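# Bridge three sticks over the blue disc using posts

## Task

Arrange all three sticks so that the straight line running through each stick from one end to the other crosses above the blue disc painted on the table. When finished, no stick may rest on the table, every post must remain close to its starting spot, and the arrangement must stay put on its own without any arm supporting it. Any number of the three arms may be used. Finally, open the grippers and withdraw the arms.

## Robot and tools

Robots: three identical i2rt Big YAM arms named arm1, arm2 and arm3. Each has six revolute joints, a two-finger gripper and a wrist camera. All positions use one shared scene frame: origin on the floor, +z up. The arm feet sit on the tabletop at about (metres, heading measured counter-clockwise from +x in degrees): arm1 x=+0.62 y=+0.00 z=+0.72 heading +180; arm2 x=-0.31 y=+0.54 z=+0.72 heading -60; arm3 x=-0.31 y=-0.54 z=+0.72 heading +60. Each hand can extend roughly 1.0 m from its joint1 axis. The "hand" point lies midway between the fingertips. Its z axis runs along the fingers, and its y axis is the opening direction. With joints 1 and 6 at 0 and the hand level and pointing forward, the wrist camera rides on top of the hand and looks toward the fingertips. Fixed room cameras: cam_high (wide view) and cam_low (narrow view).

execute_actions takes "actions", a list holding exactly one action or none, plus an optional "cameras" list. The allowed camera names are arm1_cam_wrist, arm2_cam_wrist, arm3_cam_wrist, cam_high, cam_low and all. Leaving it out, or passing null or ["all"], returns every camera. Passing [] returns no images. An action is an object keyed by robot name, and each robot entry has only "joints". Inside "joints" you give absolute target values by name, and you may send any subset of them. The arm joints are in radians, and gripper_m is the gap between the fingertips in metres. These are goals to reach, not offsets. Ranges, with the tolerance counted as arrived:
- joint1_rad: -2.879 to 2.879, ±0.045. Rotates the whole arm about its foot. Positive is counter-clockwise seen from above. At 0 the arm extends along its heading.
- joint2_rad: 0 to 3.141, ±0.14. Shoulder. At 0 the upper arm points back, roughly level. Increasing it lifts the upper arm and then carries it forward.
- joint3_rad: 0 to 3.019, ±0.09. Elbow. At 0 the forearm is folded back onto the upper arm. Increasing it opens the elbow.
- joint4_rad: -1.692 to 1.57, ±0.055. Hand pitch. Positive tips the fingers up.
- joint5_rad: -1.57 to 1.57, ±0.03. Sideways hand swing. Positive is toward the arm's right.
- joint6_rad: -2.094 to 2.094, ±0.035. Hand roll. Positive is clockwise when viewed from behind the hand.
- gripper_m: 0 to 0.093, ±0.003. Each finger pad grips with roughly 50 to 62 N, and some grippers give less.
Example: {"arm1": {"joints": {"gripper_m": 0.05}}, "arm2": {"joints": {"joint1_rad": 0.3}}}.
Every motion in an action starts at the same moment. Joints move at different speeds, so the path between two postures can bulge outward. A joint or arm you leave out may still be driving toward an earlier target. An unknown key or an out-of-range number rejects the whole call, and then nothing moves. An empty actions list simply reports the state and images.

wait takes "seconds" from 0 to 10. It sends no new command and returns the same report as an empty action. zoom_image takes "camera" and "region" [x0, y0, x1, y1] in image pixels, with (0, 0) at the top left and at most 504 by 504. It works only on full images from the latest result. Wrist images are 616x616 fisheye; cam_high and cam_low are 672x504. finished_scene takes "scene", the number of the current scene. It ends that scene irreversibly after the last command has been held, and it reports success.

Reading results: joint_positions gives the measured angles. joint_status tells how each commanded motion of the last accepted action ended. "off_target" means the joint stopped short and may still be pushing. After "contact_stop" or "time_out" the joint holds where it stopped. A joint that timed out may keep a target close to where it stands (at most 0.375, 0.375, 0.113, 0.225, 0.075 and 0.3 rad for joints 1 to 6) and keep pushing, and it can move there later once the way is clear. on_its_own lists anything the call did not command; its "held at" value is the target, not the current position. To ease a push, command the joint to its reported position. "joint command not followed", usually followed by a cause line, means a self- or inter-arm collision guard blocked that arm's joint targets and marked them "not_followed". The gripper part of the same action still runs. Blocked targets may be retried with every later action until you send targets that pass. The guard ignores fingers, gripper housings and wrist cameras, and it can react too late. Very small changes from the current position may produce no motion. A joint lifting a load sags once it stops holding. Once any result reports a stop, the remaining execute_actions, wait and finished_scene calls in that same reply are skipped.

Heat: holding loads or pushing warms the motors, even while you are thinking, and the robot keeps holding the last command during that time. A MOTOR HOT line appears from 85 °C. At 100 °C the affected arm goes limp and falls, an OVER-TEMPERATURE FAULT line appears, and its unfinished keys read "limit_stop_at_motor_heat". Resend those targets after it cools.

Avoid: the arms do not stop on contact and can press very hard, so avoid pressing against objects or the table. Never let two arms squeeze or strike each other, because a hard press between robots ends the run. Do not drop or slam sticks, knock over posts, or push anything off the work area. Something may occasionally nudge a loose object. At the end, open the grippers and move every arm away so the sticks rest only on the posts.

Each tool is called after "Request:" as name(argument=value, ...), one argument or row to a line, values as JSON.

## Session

Request:
execute_actions(
  actions=[],
)

Scene clock: 0.00 s.
Motor temperatures (°C, as the motors report them): arm1=[27 33 37 27 29 26] | arm2=[28 29 35 26 26 30] | arm3=[29 29 39 28 27 28]
arm1.joint_positions: joint1_rad=+0.192 joint2_rad=+0.577 joint3_rad=+1.458 joint4_rad=-1.292 joint5_rad=+0.025 joint6_rad=+0.341 gripper_m=+0.094
arm1.joint_status: not commanded
arm1.hand: x=+0.4092 y=-0.0343 z=+1.3672 quat_wxyz=(-0.149, -0.836, +0.059, +0.525) (m; scene frame)
arm2.joint_positions: joint1_rad=-0.180 joint2_rad=+0.595 joint3_rad=+1.311 joint4_rad=-1.254 joint5_rad=+0.212 joint6_rad=-0.381 gripper_m=+0.094
arm2.joint_status: not commanded
arm2.hand: x=-0.2701 y=+0.2962 z=+1.2968 quat_wxyz=(-0.267, -0.416, -0.759, +0.424) (m; scene frame)
arm3.joint_positions: joint1_rad=+0.306 joint2_rad=+0.561 joint3_rad=+1.434 joint4_rad=-1.430 joint5_rad=-0.276 joint6_rad=+0.463 gripper_m=+0.095
arm3.joint_status: not commanded
arm3.hand: x=-0.3230 y=-0.3468 z=+1.3098 quat_wxyz=(-0.188, +0.451, -0.742, -0.459) (m; scene frame)
pictures: arm1_cam_wrist, arm2_cam_wrist, arm3_cam_wrist, cam_high, cam_low
Images, in order (width x height): arm1_cam_wrist 616x616, arm2_cam_wrist 616x616, arm3_cam_wrist 616x616, cam_high 672x504, cam_low 672x504.

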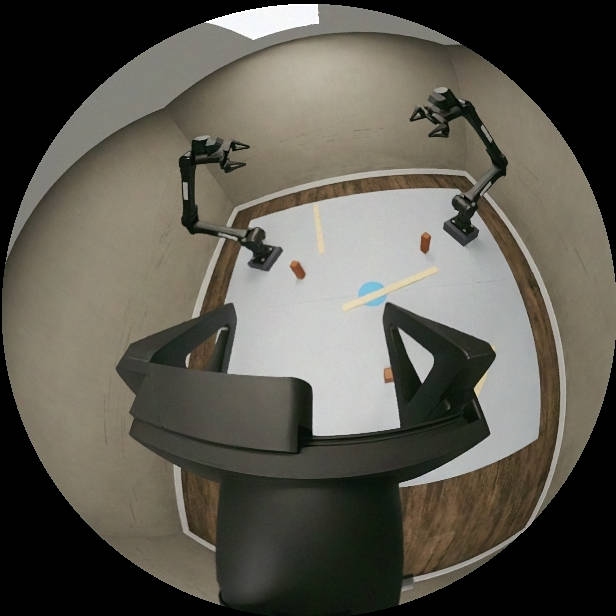

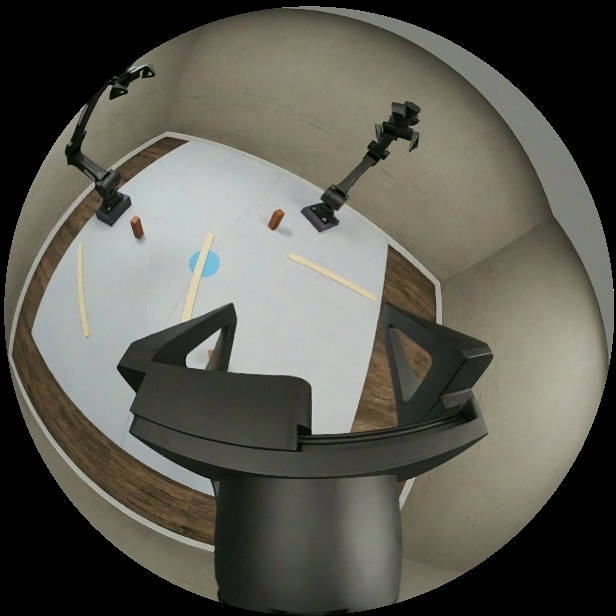

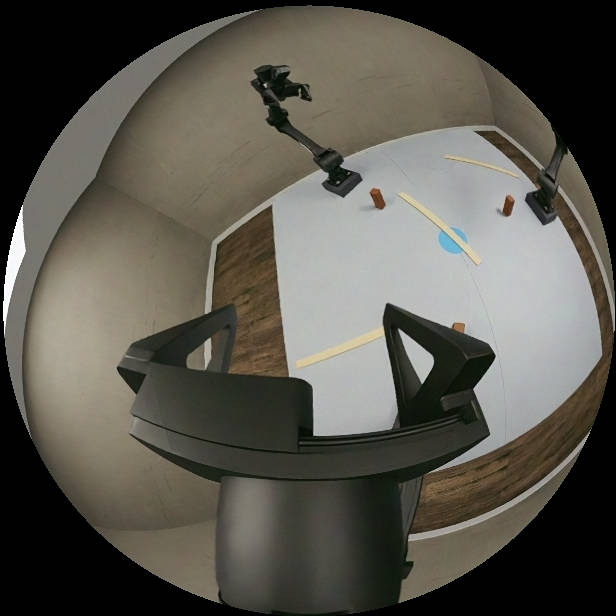

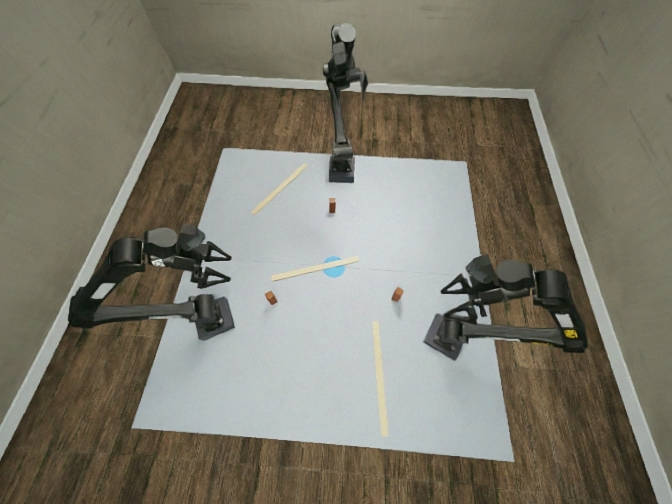

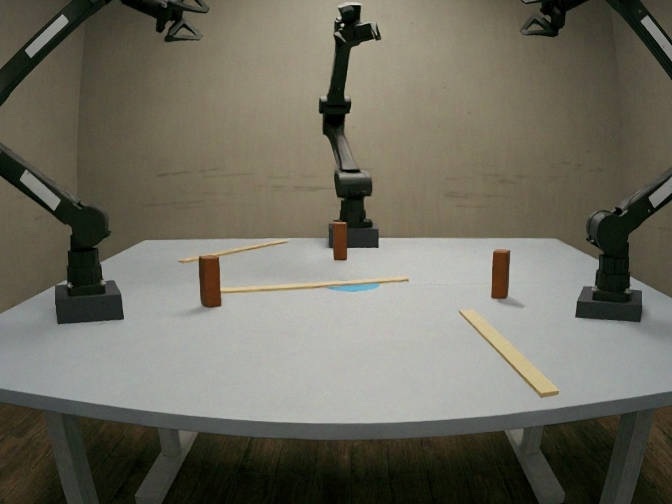

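Posts and disc look the same. Zooming on the sticks.

Request:
zoom_image(
  camera="cam_high",
  region=[240, 150, 366, 276],
)

Request:
zoom_image(
  camera="cam_high",
  region=[250, 220, 376, 346],
)

Request:
zoom_image(
  camera="cam_high",
  region=[310, 280, 478, 448],
)

Region (240, 150, 366, 276) of cam_high's 672x504 image, scaled by 4.000, with more detail than that image has.

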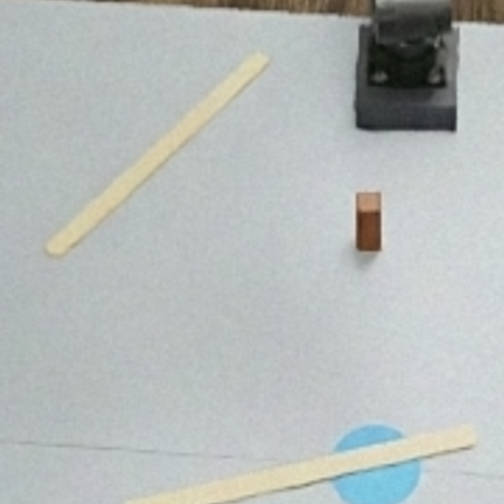

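Region (250, 220, 376, 346) of cam_high's 672x504 image, scaled by 4.000, with more detail than that image has.

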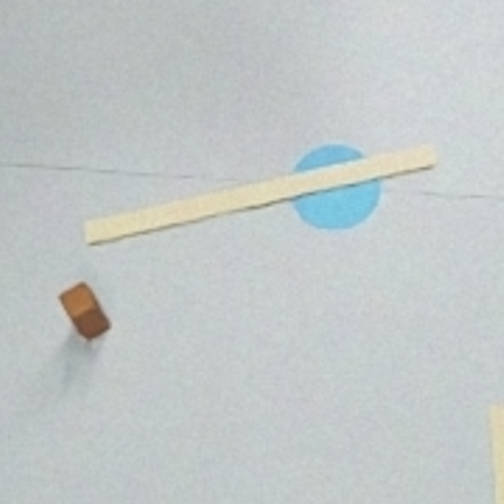

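Region (310, 280, 478, 448) of cam_high's 672x504 image, scaled by 3.000, with more detail than that image has.

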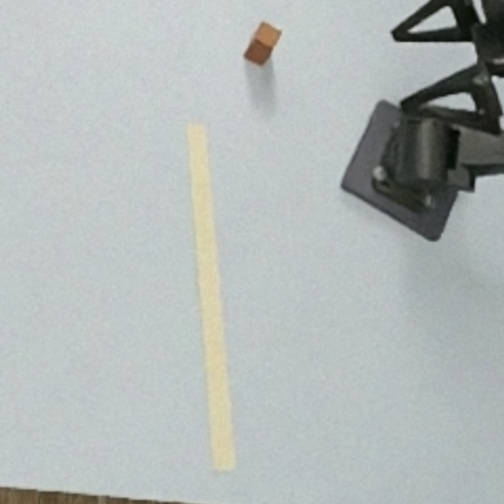

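Request:
execute_actions(
  actions=[
    {"arm1":{"joints":{"joint1_rad":-1.35,"joint2_rad":1.432,"joint3_rad":0.675,"joint4_rad":-0.786,"joint5_rad":0,"joint6_rad":-0.728,"gripper_m":0.08}},"arm2":{"joints":{"joint1_rad":0.14,"joint2_rad":1.778,"joint3_rad":1.075,"joint4_rad":-0.853,"joint5_rad":0,"joint6_rad":0.335,"gripper_m":0.08}},"arm3":{"joints":{"joint1_rad":0.783,"joint2_rad":1.42,"joint3_rad":0.748,"joint4_rad":-0.865,"joint5_rad":0,"joint6_rad":-1.358,"gripper_m":0.08}}},
  ],
)

Scene clock: 82.07 s.
Motor temperatures (°C, as the motors report them): arm1=[27 33 42 27 29 26] | arm2=[28 29 40 27 26 30] | arm3=[29 29 44 28 27 28]
arm1.joint_positions: joint1_rad=-1.352 joint2_rad=+1.424 joint3_rad=+0.674 joint4_rad=-0.796 joint5_rad=+0.002 joint6_rad=-0.720 gripper_m=+0.080
arm1.joint_status: all done
arm1.hand: x=+0.5407 y=+0.3090 z=+0.7821 quat_wxyz=(+0.006, -0.956, +0.294, -0.001) (m; scene frame)
arm2.joint_positions: joint1_rad=+0.140 joint2_rad=+1.775 joint3_rad=+1.082 joint4_rad=-0.865 joint5_rad=+0.001 joint6_rad=+0.326 gripper_m=+0.080
arm2.joint_status: all done
arm2.hand: x=-0.0392 y=+0.1626 z=+0.7685 quat_wxyz=(-0.006, -0.593, -0.805, +0.004) (m; scene frame)
arm3.joint_positions: joint1_rad=+0.787 joint2_rad=+1.410 joint3_rad=+0.724 joint4_rad=-0.880 joint5_rad=-0.003 joint6_rad=-1.346 gripper_m=+0.080
arm3.joint_status: all done
arm3.hand: x=-0.4105 y=-0.2279 z=+0.7824 quat_wxyz=(-0.003, +0.999, +0.045, -0.004) (m; scene frame)
pictures: arm1_cam_wrist, arm2_cam_wrist, arm3_cam_wrist, cam_high, cam_low
Images, in order (width x height): arm1_cam_wrist 616x616, arm2_cam_wrist 616x616, arm3_cam_wrist 616x616, cam_high 672x504, cam_low 672x504.

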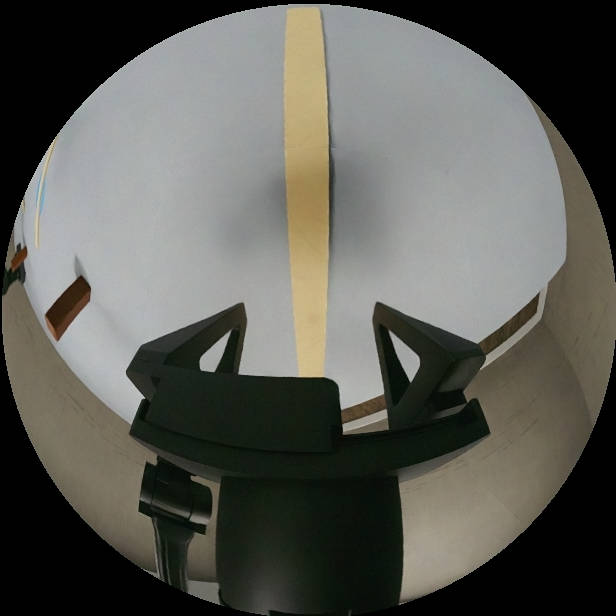

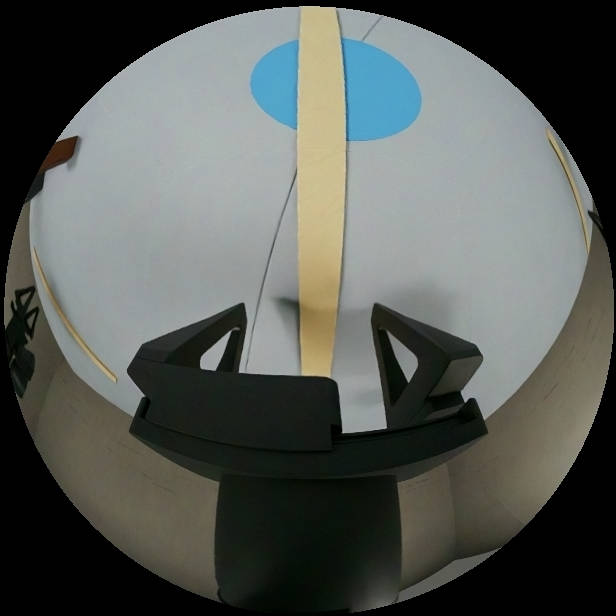

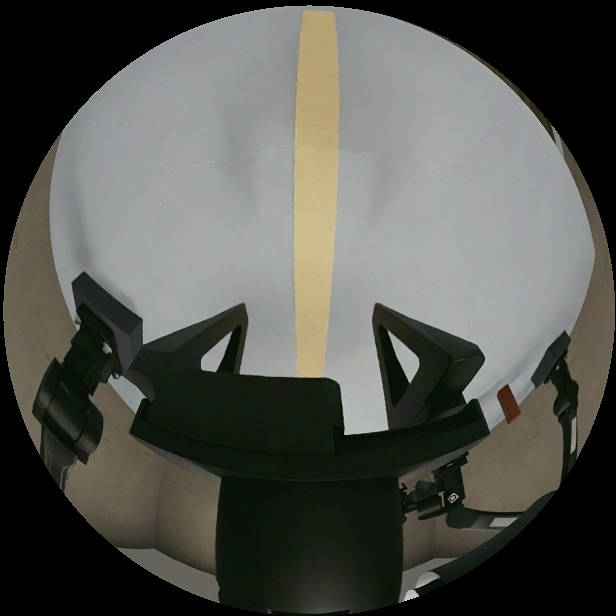

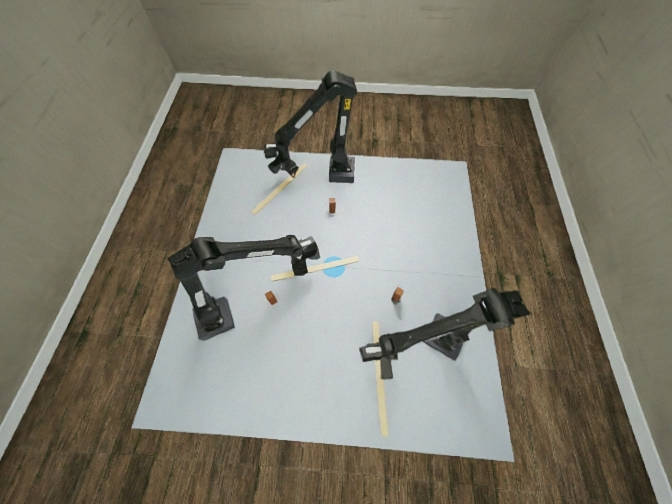

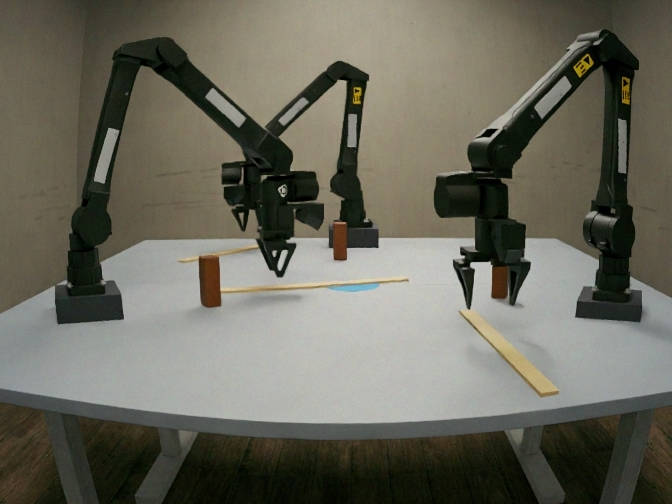

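Request:
execute_actions(
  actions=[
    {"arm1":{"joints":{"joint2_rad":1.55,"joint3_rad":0.604,"joint4_rad":-0.606}},"arm2":{"joints":{"joint2_rad":1.845,"joint3_rad":1.03,"joint4_rad":-0.763}},"arm3":{"joints":{"joint2_rad":1.527,"joint3_rad":0.675,"joint4_rad":-0.69}}},
  ],
)

Scene clock: 97.40 s.
Motor temperatures (°C, as the motors report them): arm1=[27 33 40 27 29 26] | arm2=[28 31 39 26 26 30] | arm3=[29 29 44 28 27 28]
arm1.joint_positions: joint1_rad=-1.350 joint2_rad=+1.536 joint3_rad=+0.601 joint4_rad=-0.618 joint5_rad=+0.002 joint6_rad=-0.721 gripper_m=+0.080
arm1.joint_status: all done
arm1.hand: x=+0.5433 y=+0.2975 z=+0.7318 quat_wxyz=(+0.003, -0.956, +0.293, -0.002) (m; scene frame)
arm2.joint_positions: joint1_rad=+0.138 joint2_rad=+1.826 joint3_rad=+1.043 joint4_rad=-0.775 joint5_rad=+0.000 joint6_rad=+0.329 gripper_m=+0.080
arm2.joint_status: all done
arm2.hand: x=-0.0427 y=+0.1664 z=+0.7356 quat_wxyz=(-0.006, -0.595, -0.804, +0.004) (m; scene frame)
arm3.joint_positions: joint1_rad=+0.787 joint2_rad=+1.514 joint3_rad=+0.669 joint4_rad=-0.705 joint5_rad=-0.002 joint6_rad=-1.348 gripper_m=+0.080
arm3.joint_status: all done
arm3.hand: x=-0.4111 y=-0.2259 z=+0.7359 quat_wxyz=(-0.011, +0.999, +0.046, -0.005) (m; scene frame)
pictures: arm1_cam_wrist, arm2_cam_wrist, arm3_cam_wrist, cam_high, cam_low
Images, in order (width x height): arm1_cam_wrist 616x616, arm2_cam_wrist 616x616, arm3_cam_wrist 616x616, cam_high 672x504, cam_low 672x504.

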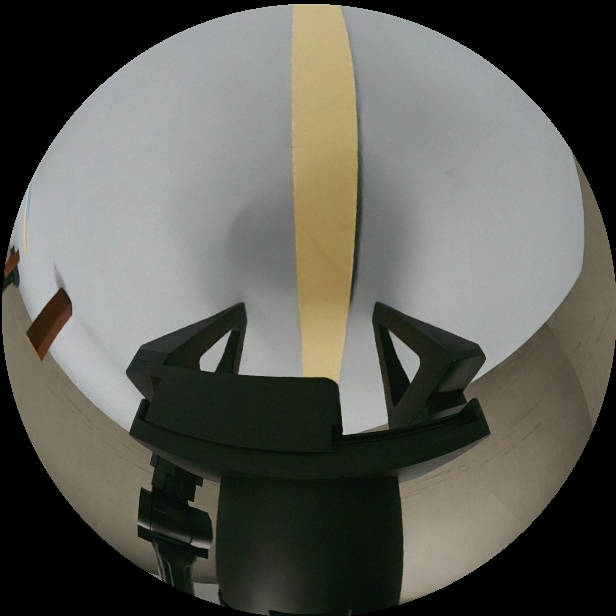

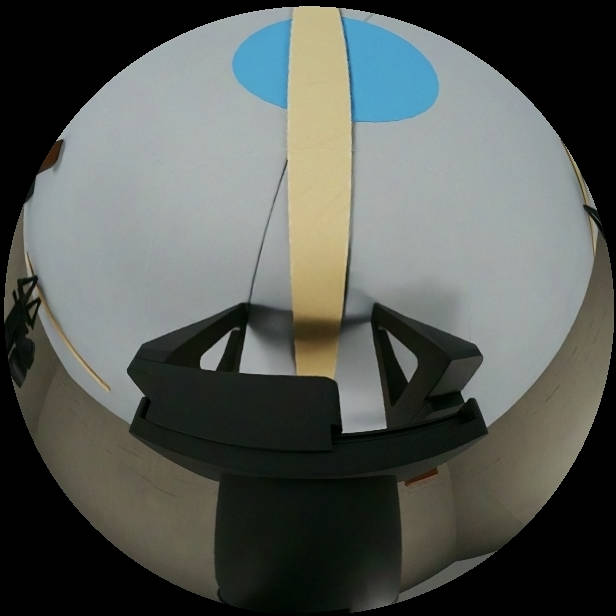

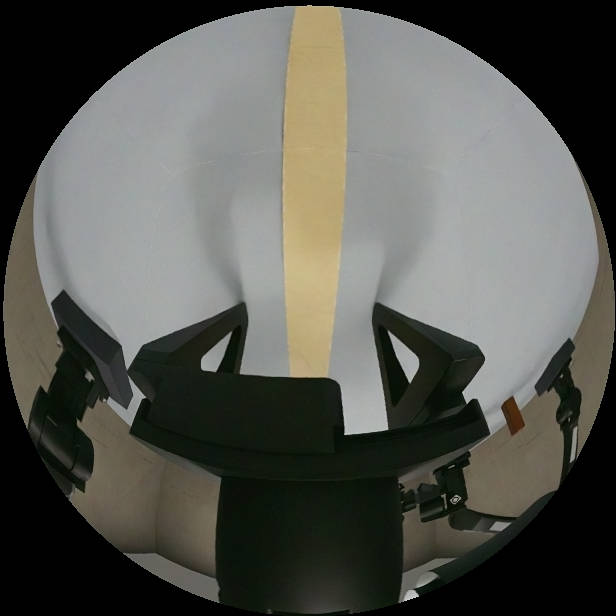

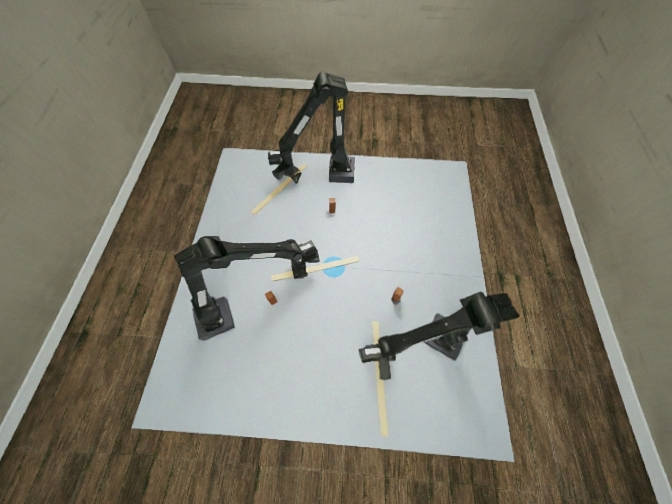

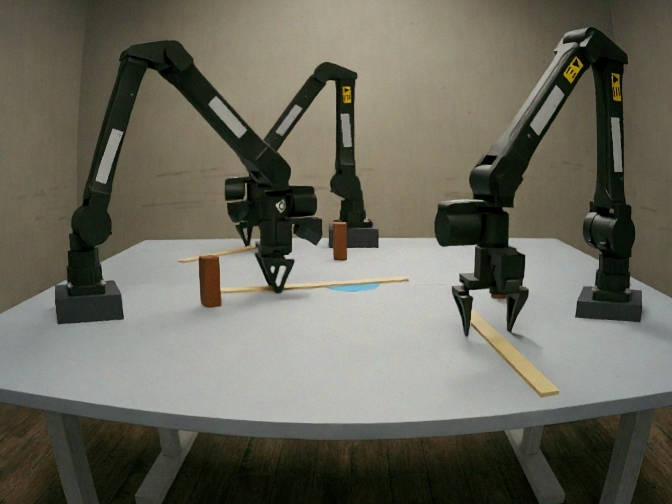

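Request:
execute_actions(
  actions=[
    {"arm1":{"joints":{"joint2_rad":1.57,"gripper_m":0}},"arm2":{"joints":{"gripper_m":0}},"arm3":{"joints":{"joint2_rad":1.55,"gripper_m":0}}},
  ],
  cameras=["cam_low","cam_high"],
)

Request:
zoom_image(
  camera="cam_low",
  region=[170, 200, 570, 400],
)

Scene clock: 109.93 s.
Motor temperatures (°C, as the motors report them): arm1=[27 33 40 27 29 26] | arm2=[28 31 38 26 26 30] | arm3=[29 29 43 28 27 28]
arm1.joint_positions: joint1_rad=-1.350 joint2_rad=+1.539 joint3_rad=+0.601 joint4_rad=-0.615 joint5_rad=+0.001 joint6_rad=-0.721 gripper_m=+0.027
arm1.joint_status: gripper_m off_target (ended at +0.027, target +0.000); the others done
arm1.hand: x=+0.5431 y=+0.2975 z=+0.7308 quat_wxyz=(+0.002, -0.956, +0.293, -0.002) (m; scene frame)
arm2.joint_positions: joint1_rad=+0.138 joint2_rad=+1.826 joint3_rad=+1.043 joint4_rad=-0.775 joint5_rad=+0.000 joint6_rad=+0.329 gripper_m=+0.028
arm2.joint_status: gripper_m off_target (ended at +0.028, target +0.000)
arm2.hand: x=-0.0427 y=+0.1664 z=+0.7356 quat_wxyz=(-0.006, -0.595, -0.804, +0.004) (m; scene frame)
arm3.joint_positions: joint1_rad=+0.787 joint2_rad=+1.521 joint3_rad=+0.670 joint4_rad=-0.701 joint5_rad=-0.001 joint6_rad=-1.349 gripper_m=+0.028
arm3.joint_status: gripper_m off_target (ended at +0.028, target +0.000); the others done
arm3.hand: x=-0.4111 y=-0.2256 z=+0.7340 quat_wxyz=(-0.010, +0.999, +0.046, -0.005) (m; scene frame)
pictures: cam_high, cam_low
Images, in order (width x height): cam_high 672x504, cam_low 672x504.

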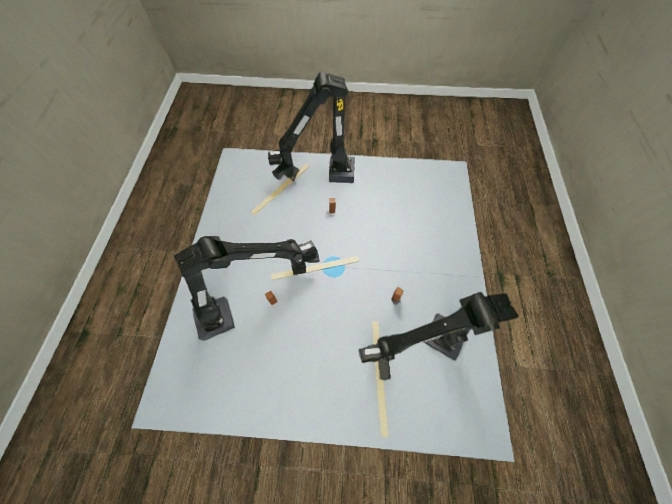

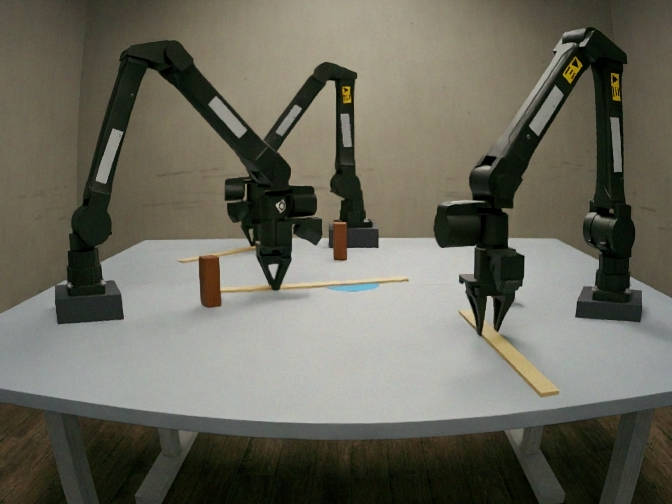

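Region (170, 200, 570, 400) of cam_low's 672x504 image, scaled by 1.260, with more detail than that image has.

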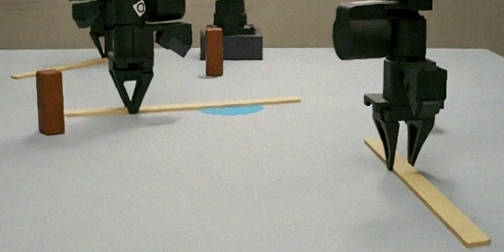

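Request:
execute_actions(
  actions=[
    {"arm1":{"joints":{"joint2_rad":1.36,"joint3_rad":0.95,"joint4_rad":-0.949}},"arm2":{"joints":{"joint2_rad":0.9,"joint3_rad":0.94,"joint4_rad":-1.42}},"arm3":{"joints":{"joint2_rad":1.365,"joint3_rad":1.022,"joint4_rad":-0.99}}},
  ],
  cameras=["cam_low","cam_high"],
)

Scene clock: 162.00 s.
Motor temperatures (°C, as the motors report them): arm1=[27 33 39 27 29 26] | arm2=[28 31 37 26 26 30] | arm3=[29 29 42 28 27 28]
arm1.joint_positions: joint1_rad=-1.350 joint2_rad=+1.352 joint3_rad=+0.930 joint4_rad=-0.941 joint5_rad=+0.001 joint6_rad=-0.722 gripper_m=+0.027
arm1.joint_status: all done
arm1.hand: x=+0.5172 y=+0.3937 z=+0.8902 quat_wxyz=(+0.083, -0.952, +0.291, +0.048) (m; scene frame)
arm2.joint_positions: joint1_rad=+0.138 joint2_rad=+0.895 joint3_rad=+0.942 joint4_rad=-1.408 joint5_rad=+0.000 joint6_rad=+0.329 gripper_m=+0.028
arm2.joint_status: all done
arm2.hand: x=-0.1511 y=+0.3180 z=+1.0167 quat_wxyz=(-0.100, -0.591, -0.800, +0.033) (m; scene frame)
arm3.joint_positions: joint1_rad=+0.787 joint2_rad=+1.360 joint3_rad=+1.000 joint4_rad=-0.978 joint5_rad=-0.001 joint6_rad=-1.349 gripper_m=+0.028
arm3.joint_status: all done
arm3.hand: x=-0.4402 y=-0.1346 z=+0.8969 quat_wxyz=(-0.113, +0.992, +0.046, -0.033) (m; scene frame)
pictures: cam_high, cam_low
Images, in order (width x height): cam_high 672x504, cam_low 672x504.

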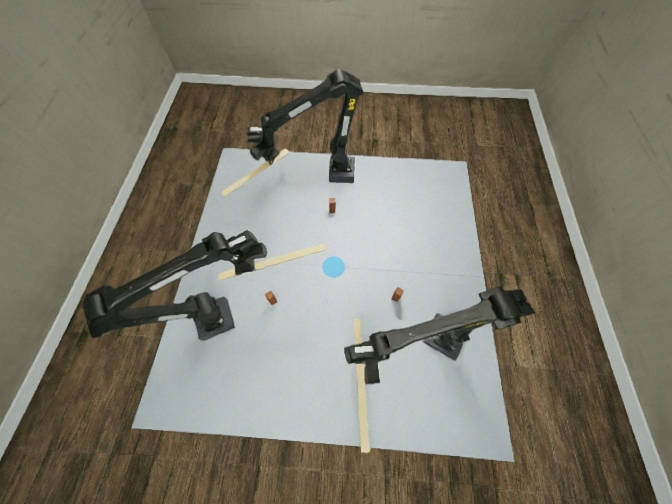

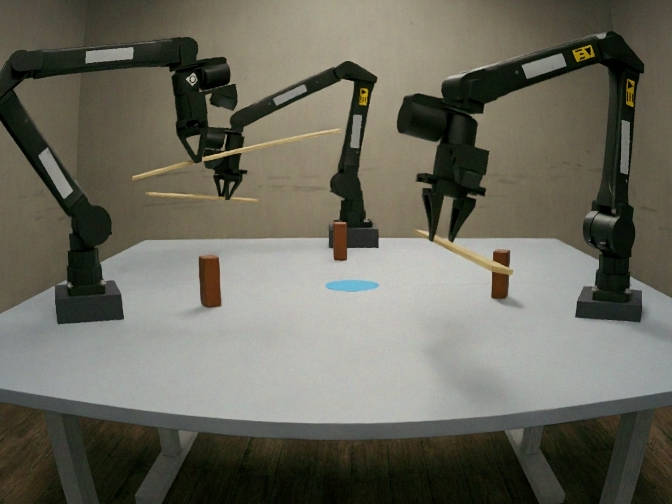

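Request:
execute_actions(
  actions=[
    {"arm1":{"joints":{"joint1_rad":-0.42,"joint6_rad":-0.052}},"arm2":{"joints":{"joint1_rad":-0.15,"joint6_rad":-0.098}},"arm3":{"joints":{"joint1_rad":-0.245,"joint6_rad":-0.083}}},
  ],
  cameras=[],
)

Request:
execute_actions(
  actions=[
    {"arm1":{"joints":{"joint1_rad":-0.205}},"arm2":{"joints":{"joint2_rad":1.385,"joint3_rad":1.02,"joint4_rad":-0.935}}},
  ],
)

Scene clock: 174.03 s.
Motor temperatures (°C, as the motors report them): arm1=[27 33 41 27 29 26] | arm2=[28 30 39 26 26 30] | arm3=[29 29 44 28 27 28]
arm1.joint_positions: joint1_rad=-0.417 joint2_rad=+1.352 joint3_rad=+0.930 joint4_rad=-0.941 joint5_rad=+0.000 joint6_rad=-0.060 gripper_m=+0.027
arm1.joint_status: all done
arm1.hand: x=+0.2433 y=+0.1532 z=+0.8912 quat_wxyz=(+0.016, -0.982, +0.160, +0.096) (m; scene frame)
arm2.joint_positions: joint1_rad=-0.148 joint2_rad=+0.895 joint3_rad=+0.942 joint4_rad=-1.408 joint5_rad=+0.000 joint6_rad=-0.090 gripper_m=+0.028
arm2.joint_status: all done
arm2.hand: x=-0.2195 y=+0.2822 z=+1.0169 quat_wxyz=(-0.082, -0.537, -0.837, +0.066) (m; scene frame)
arm3.joint_positions: joint1_rad=-0.248 joint2_rad=+1.360 joint3_rad=+1.000 joint4_rad=-0.978 joint5_rad=+0.001 joint6_rad=-0.095 gripper_m=+0.028
arm3.joint_status: all done
arm3.hand: x=-0.0297 y=-0.2195 z=+0.8953 quat_wxyz=(-0.107, +0.452, -0.884, -0.044) (m; scene frame)
pictures: none
No camera images: the call's "cameras" was empty. Leave "cameras" out to get every camera's image.

Scene clock: 175.33 s.
Motor temperatures (°C, as the motors report them): arm1=[27 33 41 27 29 26] | arm2=[28 30 39 26 26 30] | arm3=[29 29 44 28 27 28]
arm1.joint_positions: joint1_rad=-0.199 joint2_rad=+1.352 joint3_rad=+0.930 joint4_rad=-0.941 joint5_rad=-0.001 joint6_rad=-0.058 gripper_m=+0.027
arm1.joint_status: all done
arm1.hand: x=+0.2194 y=+0.0683 z=+0.8922 quat_wxyz=(+0.005, -0.994, +0.054, +0.099) (m; scene frame)
arm2.joint_positions: joint1_rad=-0.148 joint2_rad=+1.391 joint3_rad=+0.981 joint4_rad=-0.954 joint5_rad=+0.000 joint6_rad=-0.090 gripper_m=+0.028
arm2.joint_status: all done
arm2.hand: x=-0.1694 y=+0.1396 z=+0.8938 quat_wxyz=(-0.082, -0.537, -0.837, +0.065) (m; scene frame)
arm3.joint_positions: joint1_rad=-0.248 joint2_rad=+1.360 joint3_rad=+1.000 joint4_rad=-0.978 joint5_rad=+0.001 joint6_rad=-0.095 gripper_m=+0.028
arm3.joint_status: not commanded
arm3.hand: x=-0.0297 y=-0.2195 z=+0.8953 quat_wxyz=(-0.107, +0.452, -0.885, -0.044) (m; scene frame)
pictures: arm1_cam_wrist, arm2_cam_wrist, arm3_cam_wrist, cam_high, cam_low
Images, in order (width x height): arm1_cam_wrist 616x616, arm2_cam_wrist 616x616, arm3_cam_wrist 616x616, cam_high 672x504, cam_low 672x504.

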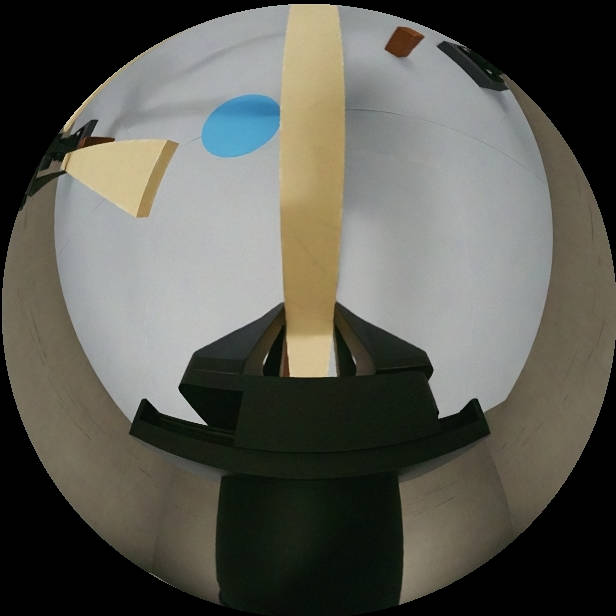

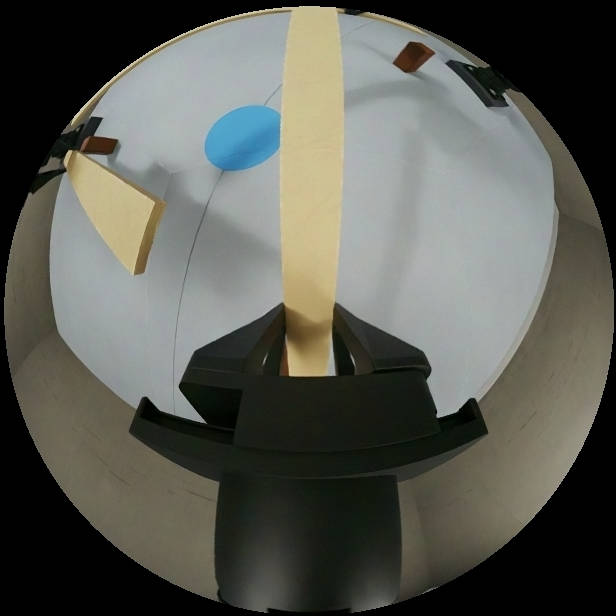

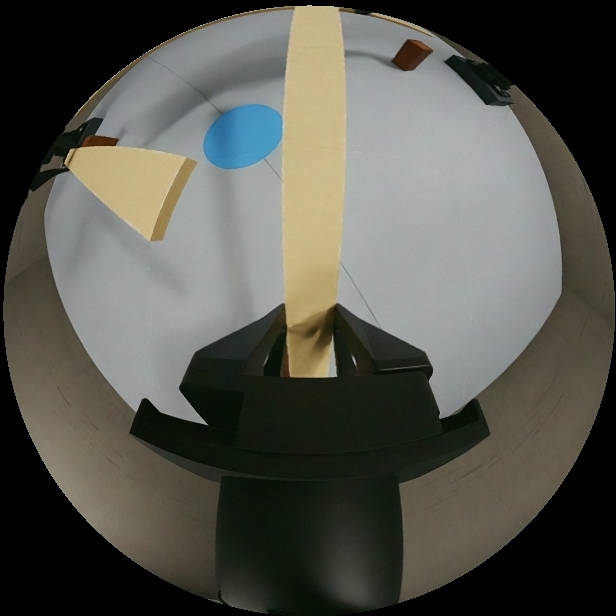

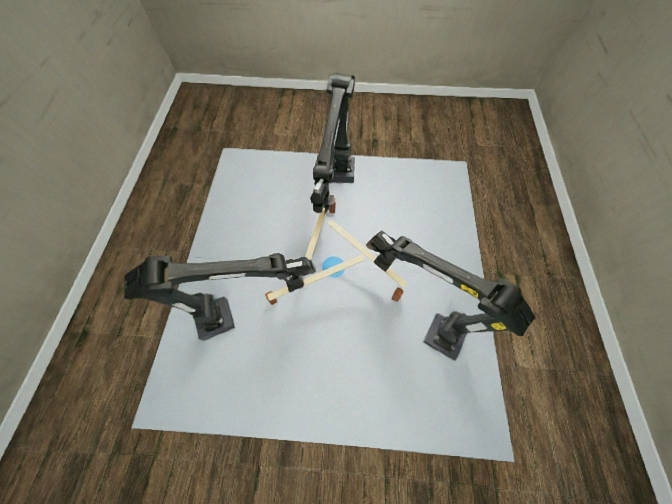

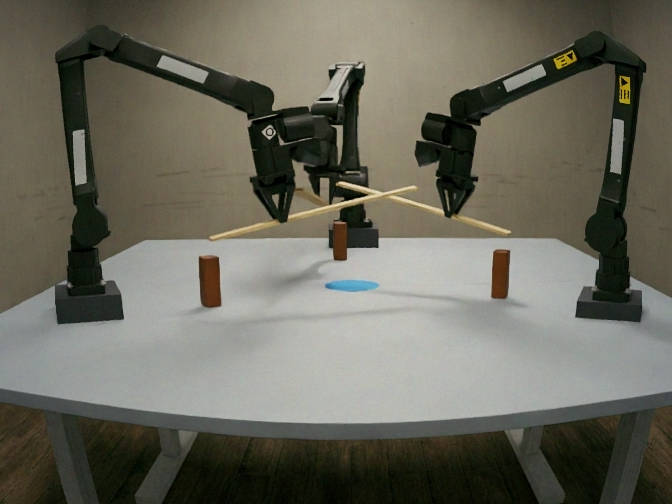

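Request:
execute_actions(
  actions=[
    {"arm1":{"joints":{"joint1_rad":-0.11}},"arm2":{"joints":{"joint1_rad":-0.05}},"arm3":{"joints":{"joint1_rad":-0.15}}},
  ],
)

Request:
zoom_image(
  camera="cam_high",
  region=[250, 180, 418, 320],
)

Request:
zoom_image(
  camera="cam_low",
  region=[180, 160, 530, 320],
)

Scene clock: 187.37 s.
Motor temperatures (°C, as the motors report them): arm1=[27 33 42 27 29 26] | arm2=[28 31 42 26 26 30] | arm3=[29 29 45 28 27 28]
arm1.joint_positions: joint1_rad=-0.104 joint2_rad=+1.352 joint3_rad=+0.930 joint4_rad=-0.941 joint5_rad=+0.000 joint6_rad=-0.058 gripper_m=+0.027
arm1.joint_status: all done
arm1.hand: x=+0.2149 y=+0.0303 z=+0.8927 quat_wxyz=(+0.000, -0.995, +0.007, +0.099) (m; scene frame)
arm2.joint_positions: joint1_rad=-0.043 joint2_rad=+1.391 joint3_rad=+0.981 joint4_rad=-0.954 joint5_rad=+0.000 joint6_rad=-0.091 gripper_m=+0.028
arm2.joint_status: all done
arm2.hand: x=-0.1286 y=+0.1564 z=+0.8937 quat_wxyz=(-0.084, -0.492, -0.864, +0.061) (m; scene frame)
arm3.joint_positions: joint1_rad=-0.143 joint2_rad=+1.360 joint3_rad=+1.000 joint4_rad=-0.978 joint5_rad=+0.001 joint6_rad=-0.093 gripper_m=+0.028
arm3.joint_status: all done
arm3.hand: x=-0.0647 y=-0.1918 z=+0.8954 quat_wxyz=(-0.105, +0.497, -0.860, -0.050) (m; scene frame)
pictures: arm1_cam_wrist, arm2_cam_wrist, arm3_cam_wrist, cam_high, cam_low
Images, in order (width x height): arm1_cam_wrist 616x616, arm2_cam_wrist 616x616, arm3_cam_wrist 616x616, cam_high 672x504, cam_low 672x504.

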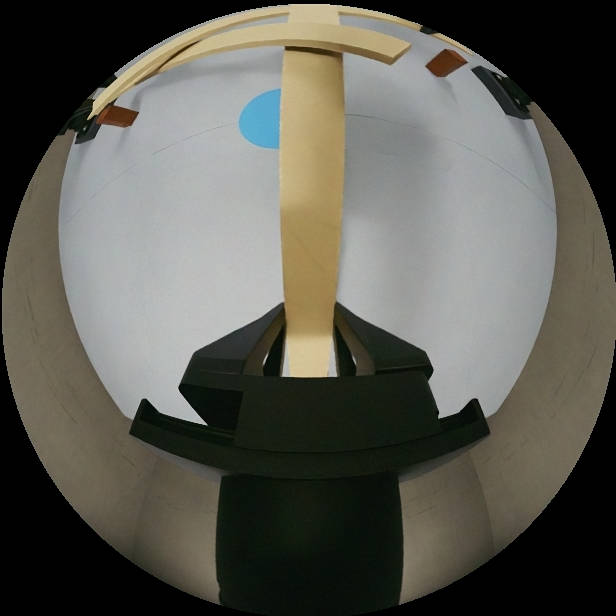

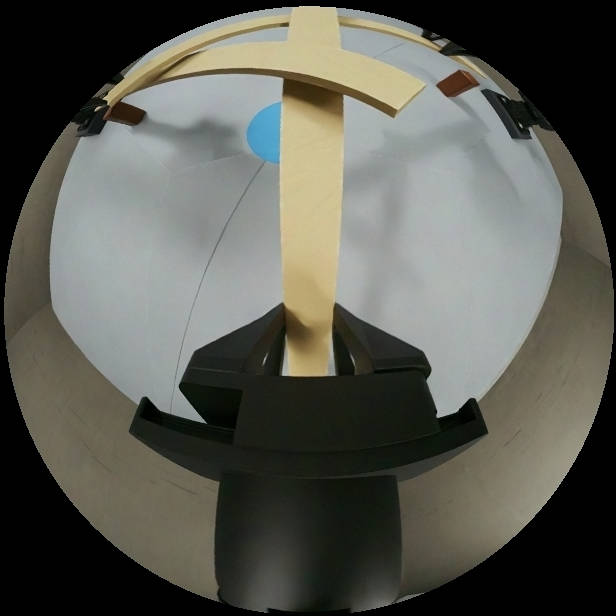

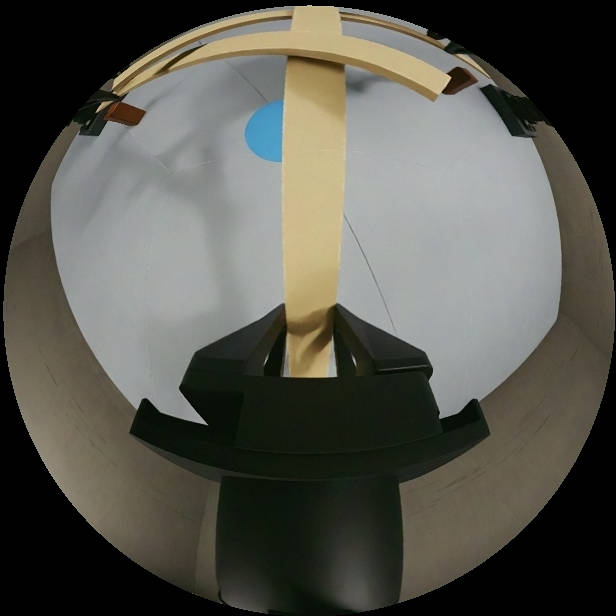

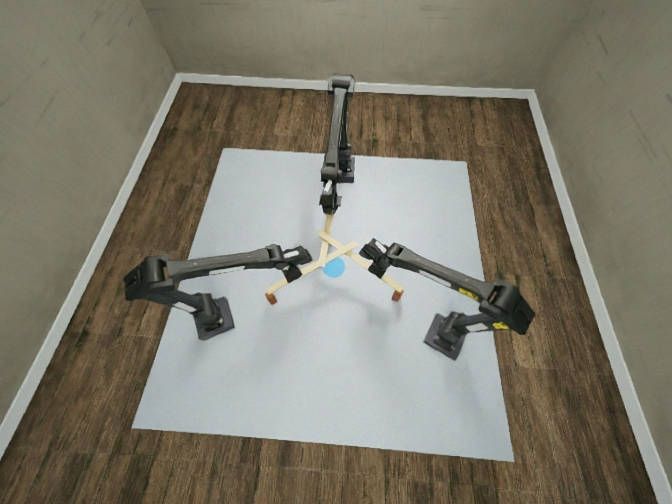

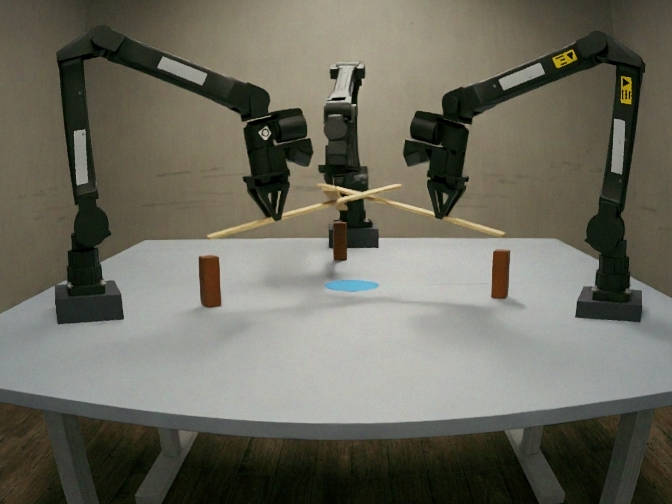

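Region (250, 180, 418, 320) of cam_high's 672x504 image, scaled by 3.000, with more detail than that image has.

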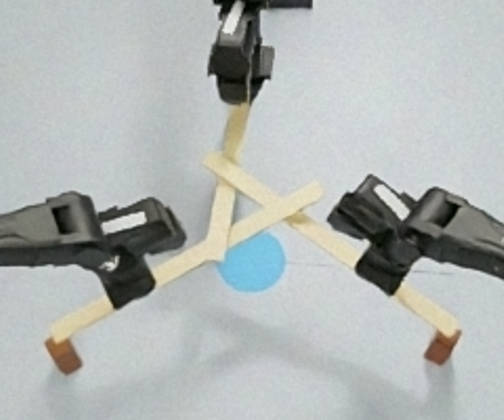

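Region (180, 160, 530, 320) of cam_low's 672x504 image, scaled by 1.440, with more detail than that image has; it fills the top 230 rows of this view, and the rest is white.

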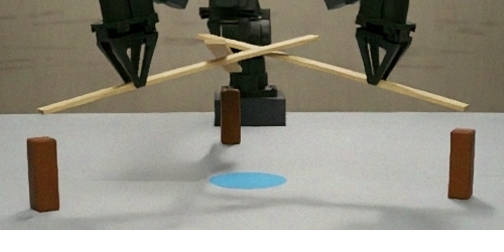

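Request:
execute_actions(
  actions=[
    {"arm1":{"joints":{"joint2_rad":1.433}},"arm2":{"joints":{"joint2_rad":1.44,"joint3_rad":0.94}},"arm3":{"joints":{"joint2_rad":1.448}}},
  ],
  cameras=["cam_high","cam_low","arm2_cam_wrist"],
)

Request:
zoom_image(
  camera="cam_high",
  region=[250, 190, 418, 320],
)

Request:
zoom_image(
  camera="cam_low",
  region=[180, 160, 530, 320],
)

Request:
zoom_image(
  camera="arm2_cam_wrist",
  region=[50, 60, 170, 150],
)

Scene clock: 203.57 s.
Motor temperatures (°C, as the motors report them): arm1=[27 33 43 27 29 26] | arm2=[28 31 43 26 26 30] | arm3=[29 29 46 28 27 28]
arm1.joint_positions: joint1_rad=-0.104 joint2_rad=+1.435 joint3_rad=+0.930 joint4_rad=-0.942 joint5_rad=+0.000 joint6_rad=-0.056 gripper_m=+0.027
arm1.joint_status: all done
arm1.hand: x=+0.2177 y=+0.0299 z=+0.8607 quat_wxyz=(-0.003, -0.998, +0.007, +0.058) (m; scene frame)
arm2.joint_positions: joint1_rad=-0.043 joint2_rad=+1.439 joint3_rad=+0.945 joint4_rad=-0.949 joint5_rad=+0.000 joint6_rad=-0.091 gripper_m=+0.028
arm2.joint_status: all done
arm2.hand: x=-0.1350 y=+0.1696 z=+0.8611 quat_wxyz=(-0.052, -0.494, -0.867, +0.038) (m; scene frame)
arm3.joint_positions: joint1_rad=-0.143 joint2_rad=+1.453 joint3_rad=+1.000 joint4_rad=-0.978 joint5_rad=+0.001 joint6_rad=-0.092 gripper_m=+0.028
arm3.joint_status: all done
arm3.hand: x=-0.0653 y=-0.1923 z=+0.8579 quat_wxyz=(-0.063, +0.499, -0.864, -0.031) (m; scene frame)
pictures: arm2_cam_wrist, cam_high, cam_low
Images, in order (width x height): arm2_cam_wrist 616x616, cam_high 672x504, cam_low 672x504.

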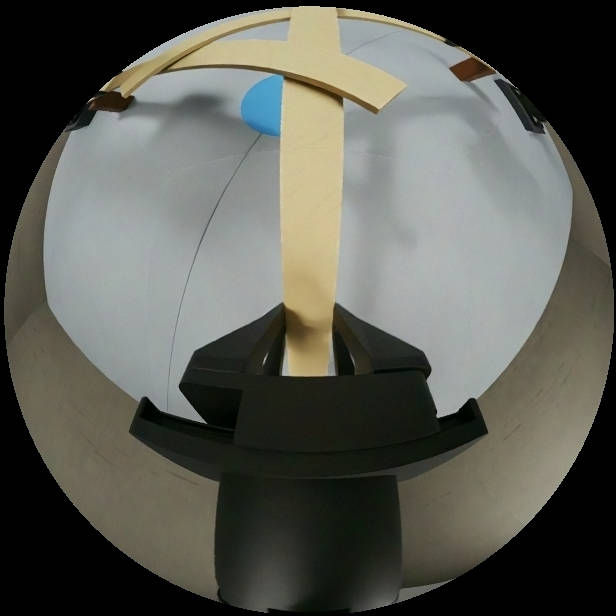

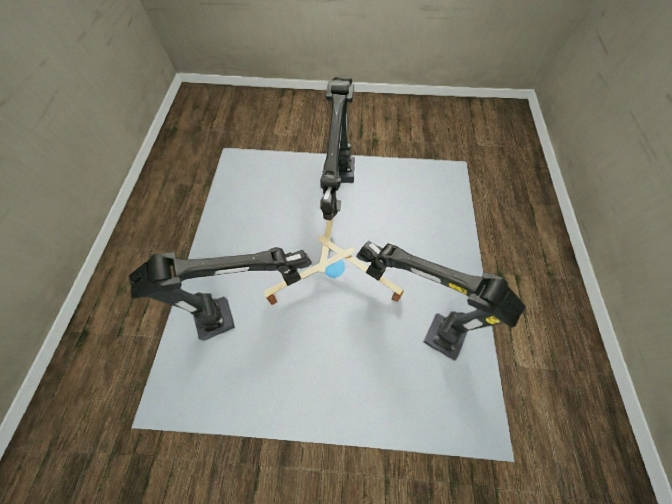

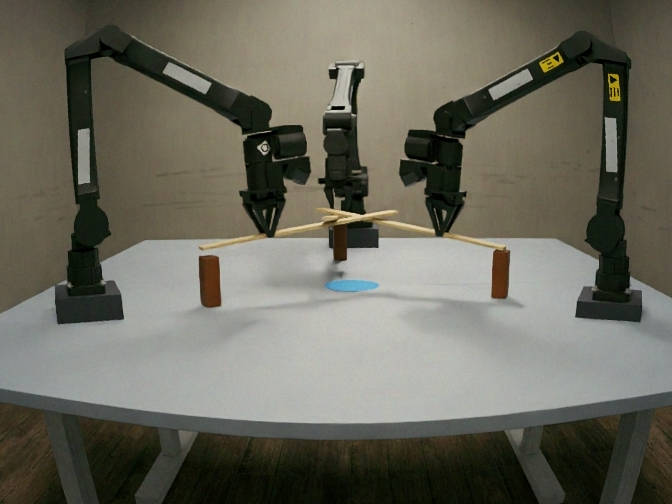

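Region (250, 190, 418, 320) of cam_high's 672x504 image, scaled by 3.000, with more detail than that image has; it fills the top 390 rows of this view, and the rest is white.

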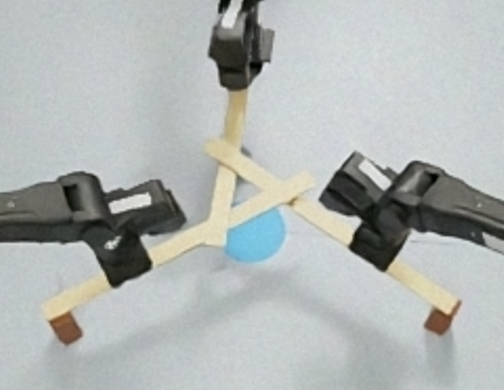

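Region (180, 160, 530, 320) of cam_low's 672x504 image, scaled by 1.440, with more detail than that image has; it fills the top 230 rows of this view, and the rest is white.

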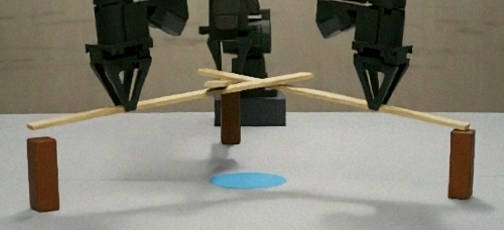

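Region (50, 60, 170, 150) of arm2_cam_wrist's 616x616 image, scaled by 4.200, with more detail than that image has; it fills the top 378 rows of this view, and the rest is white.

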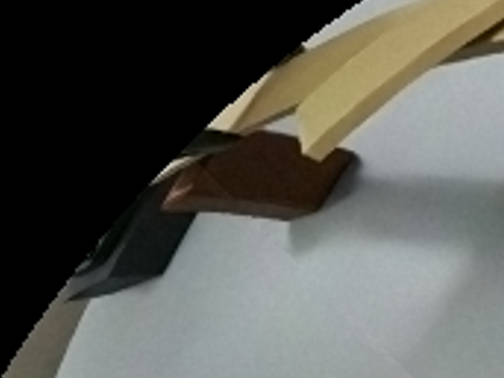

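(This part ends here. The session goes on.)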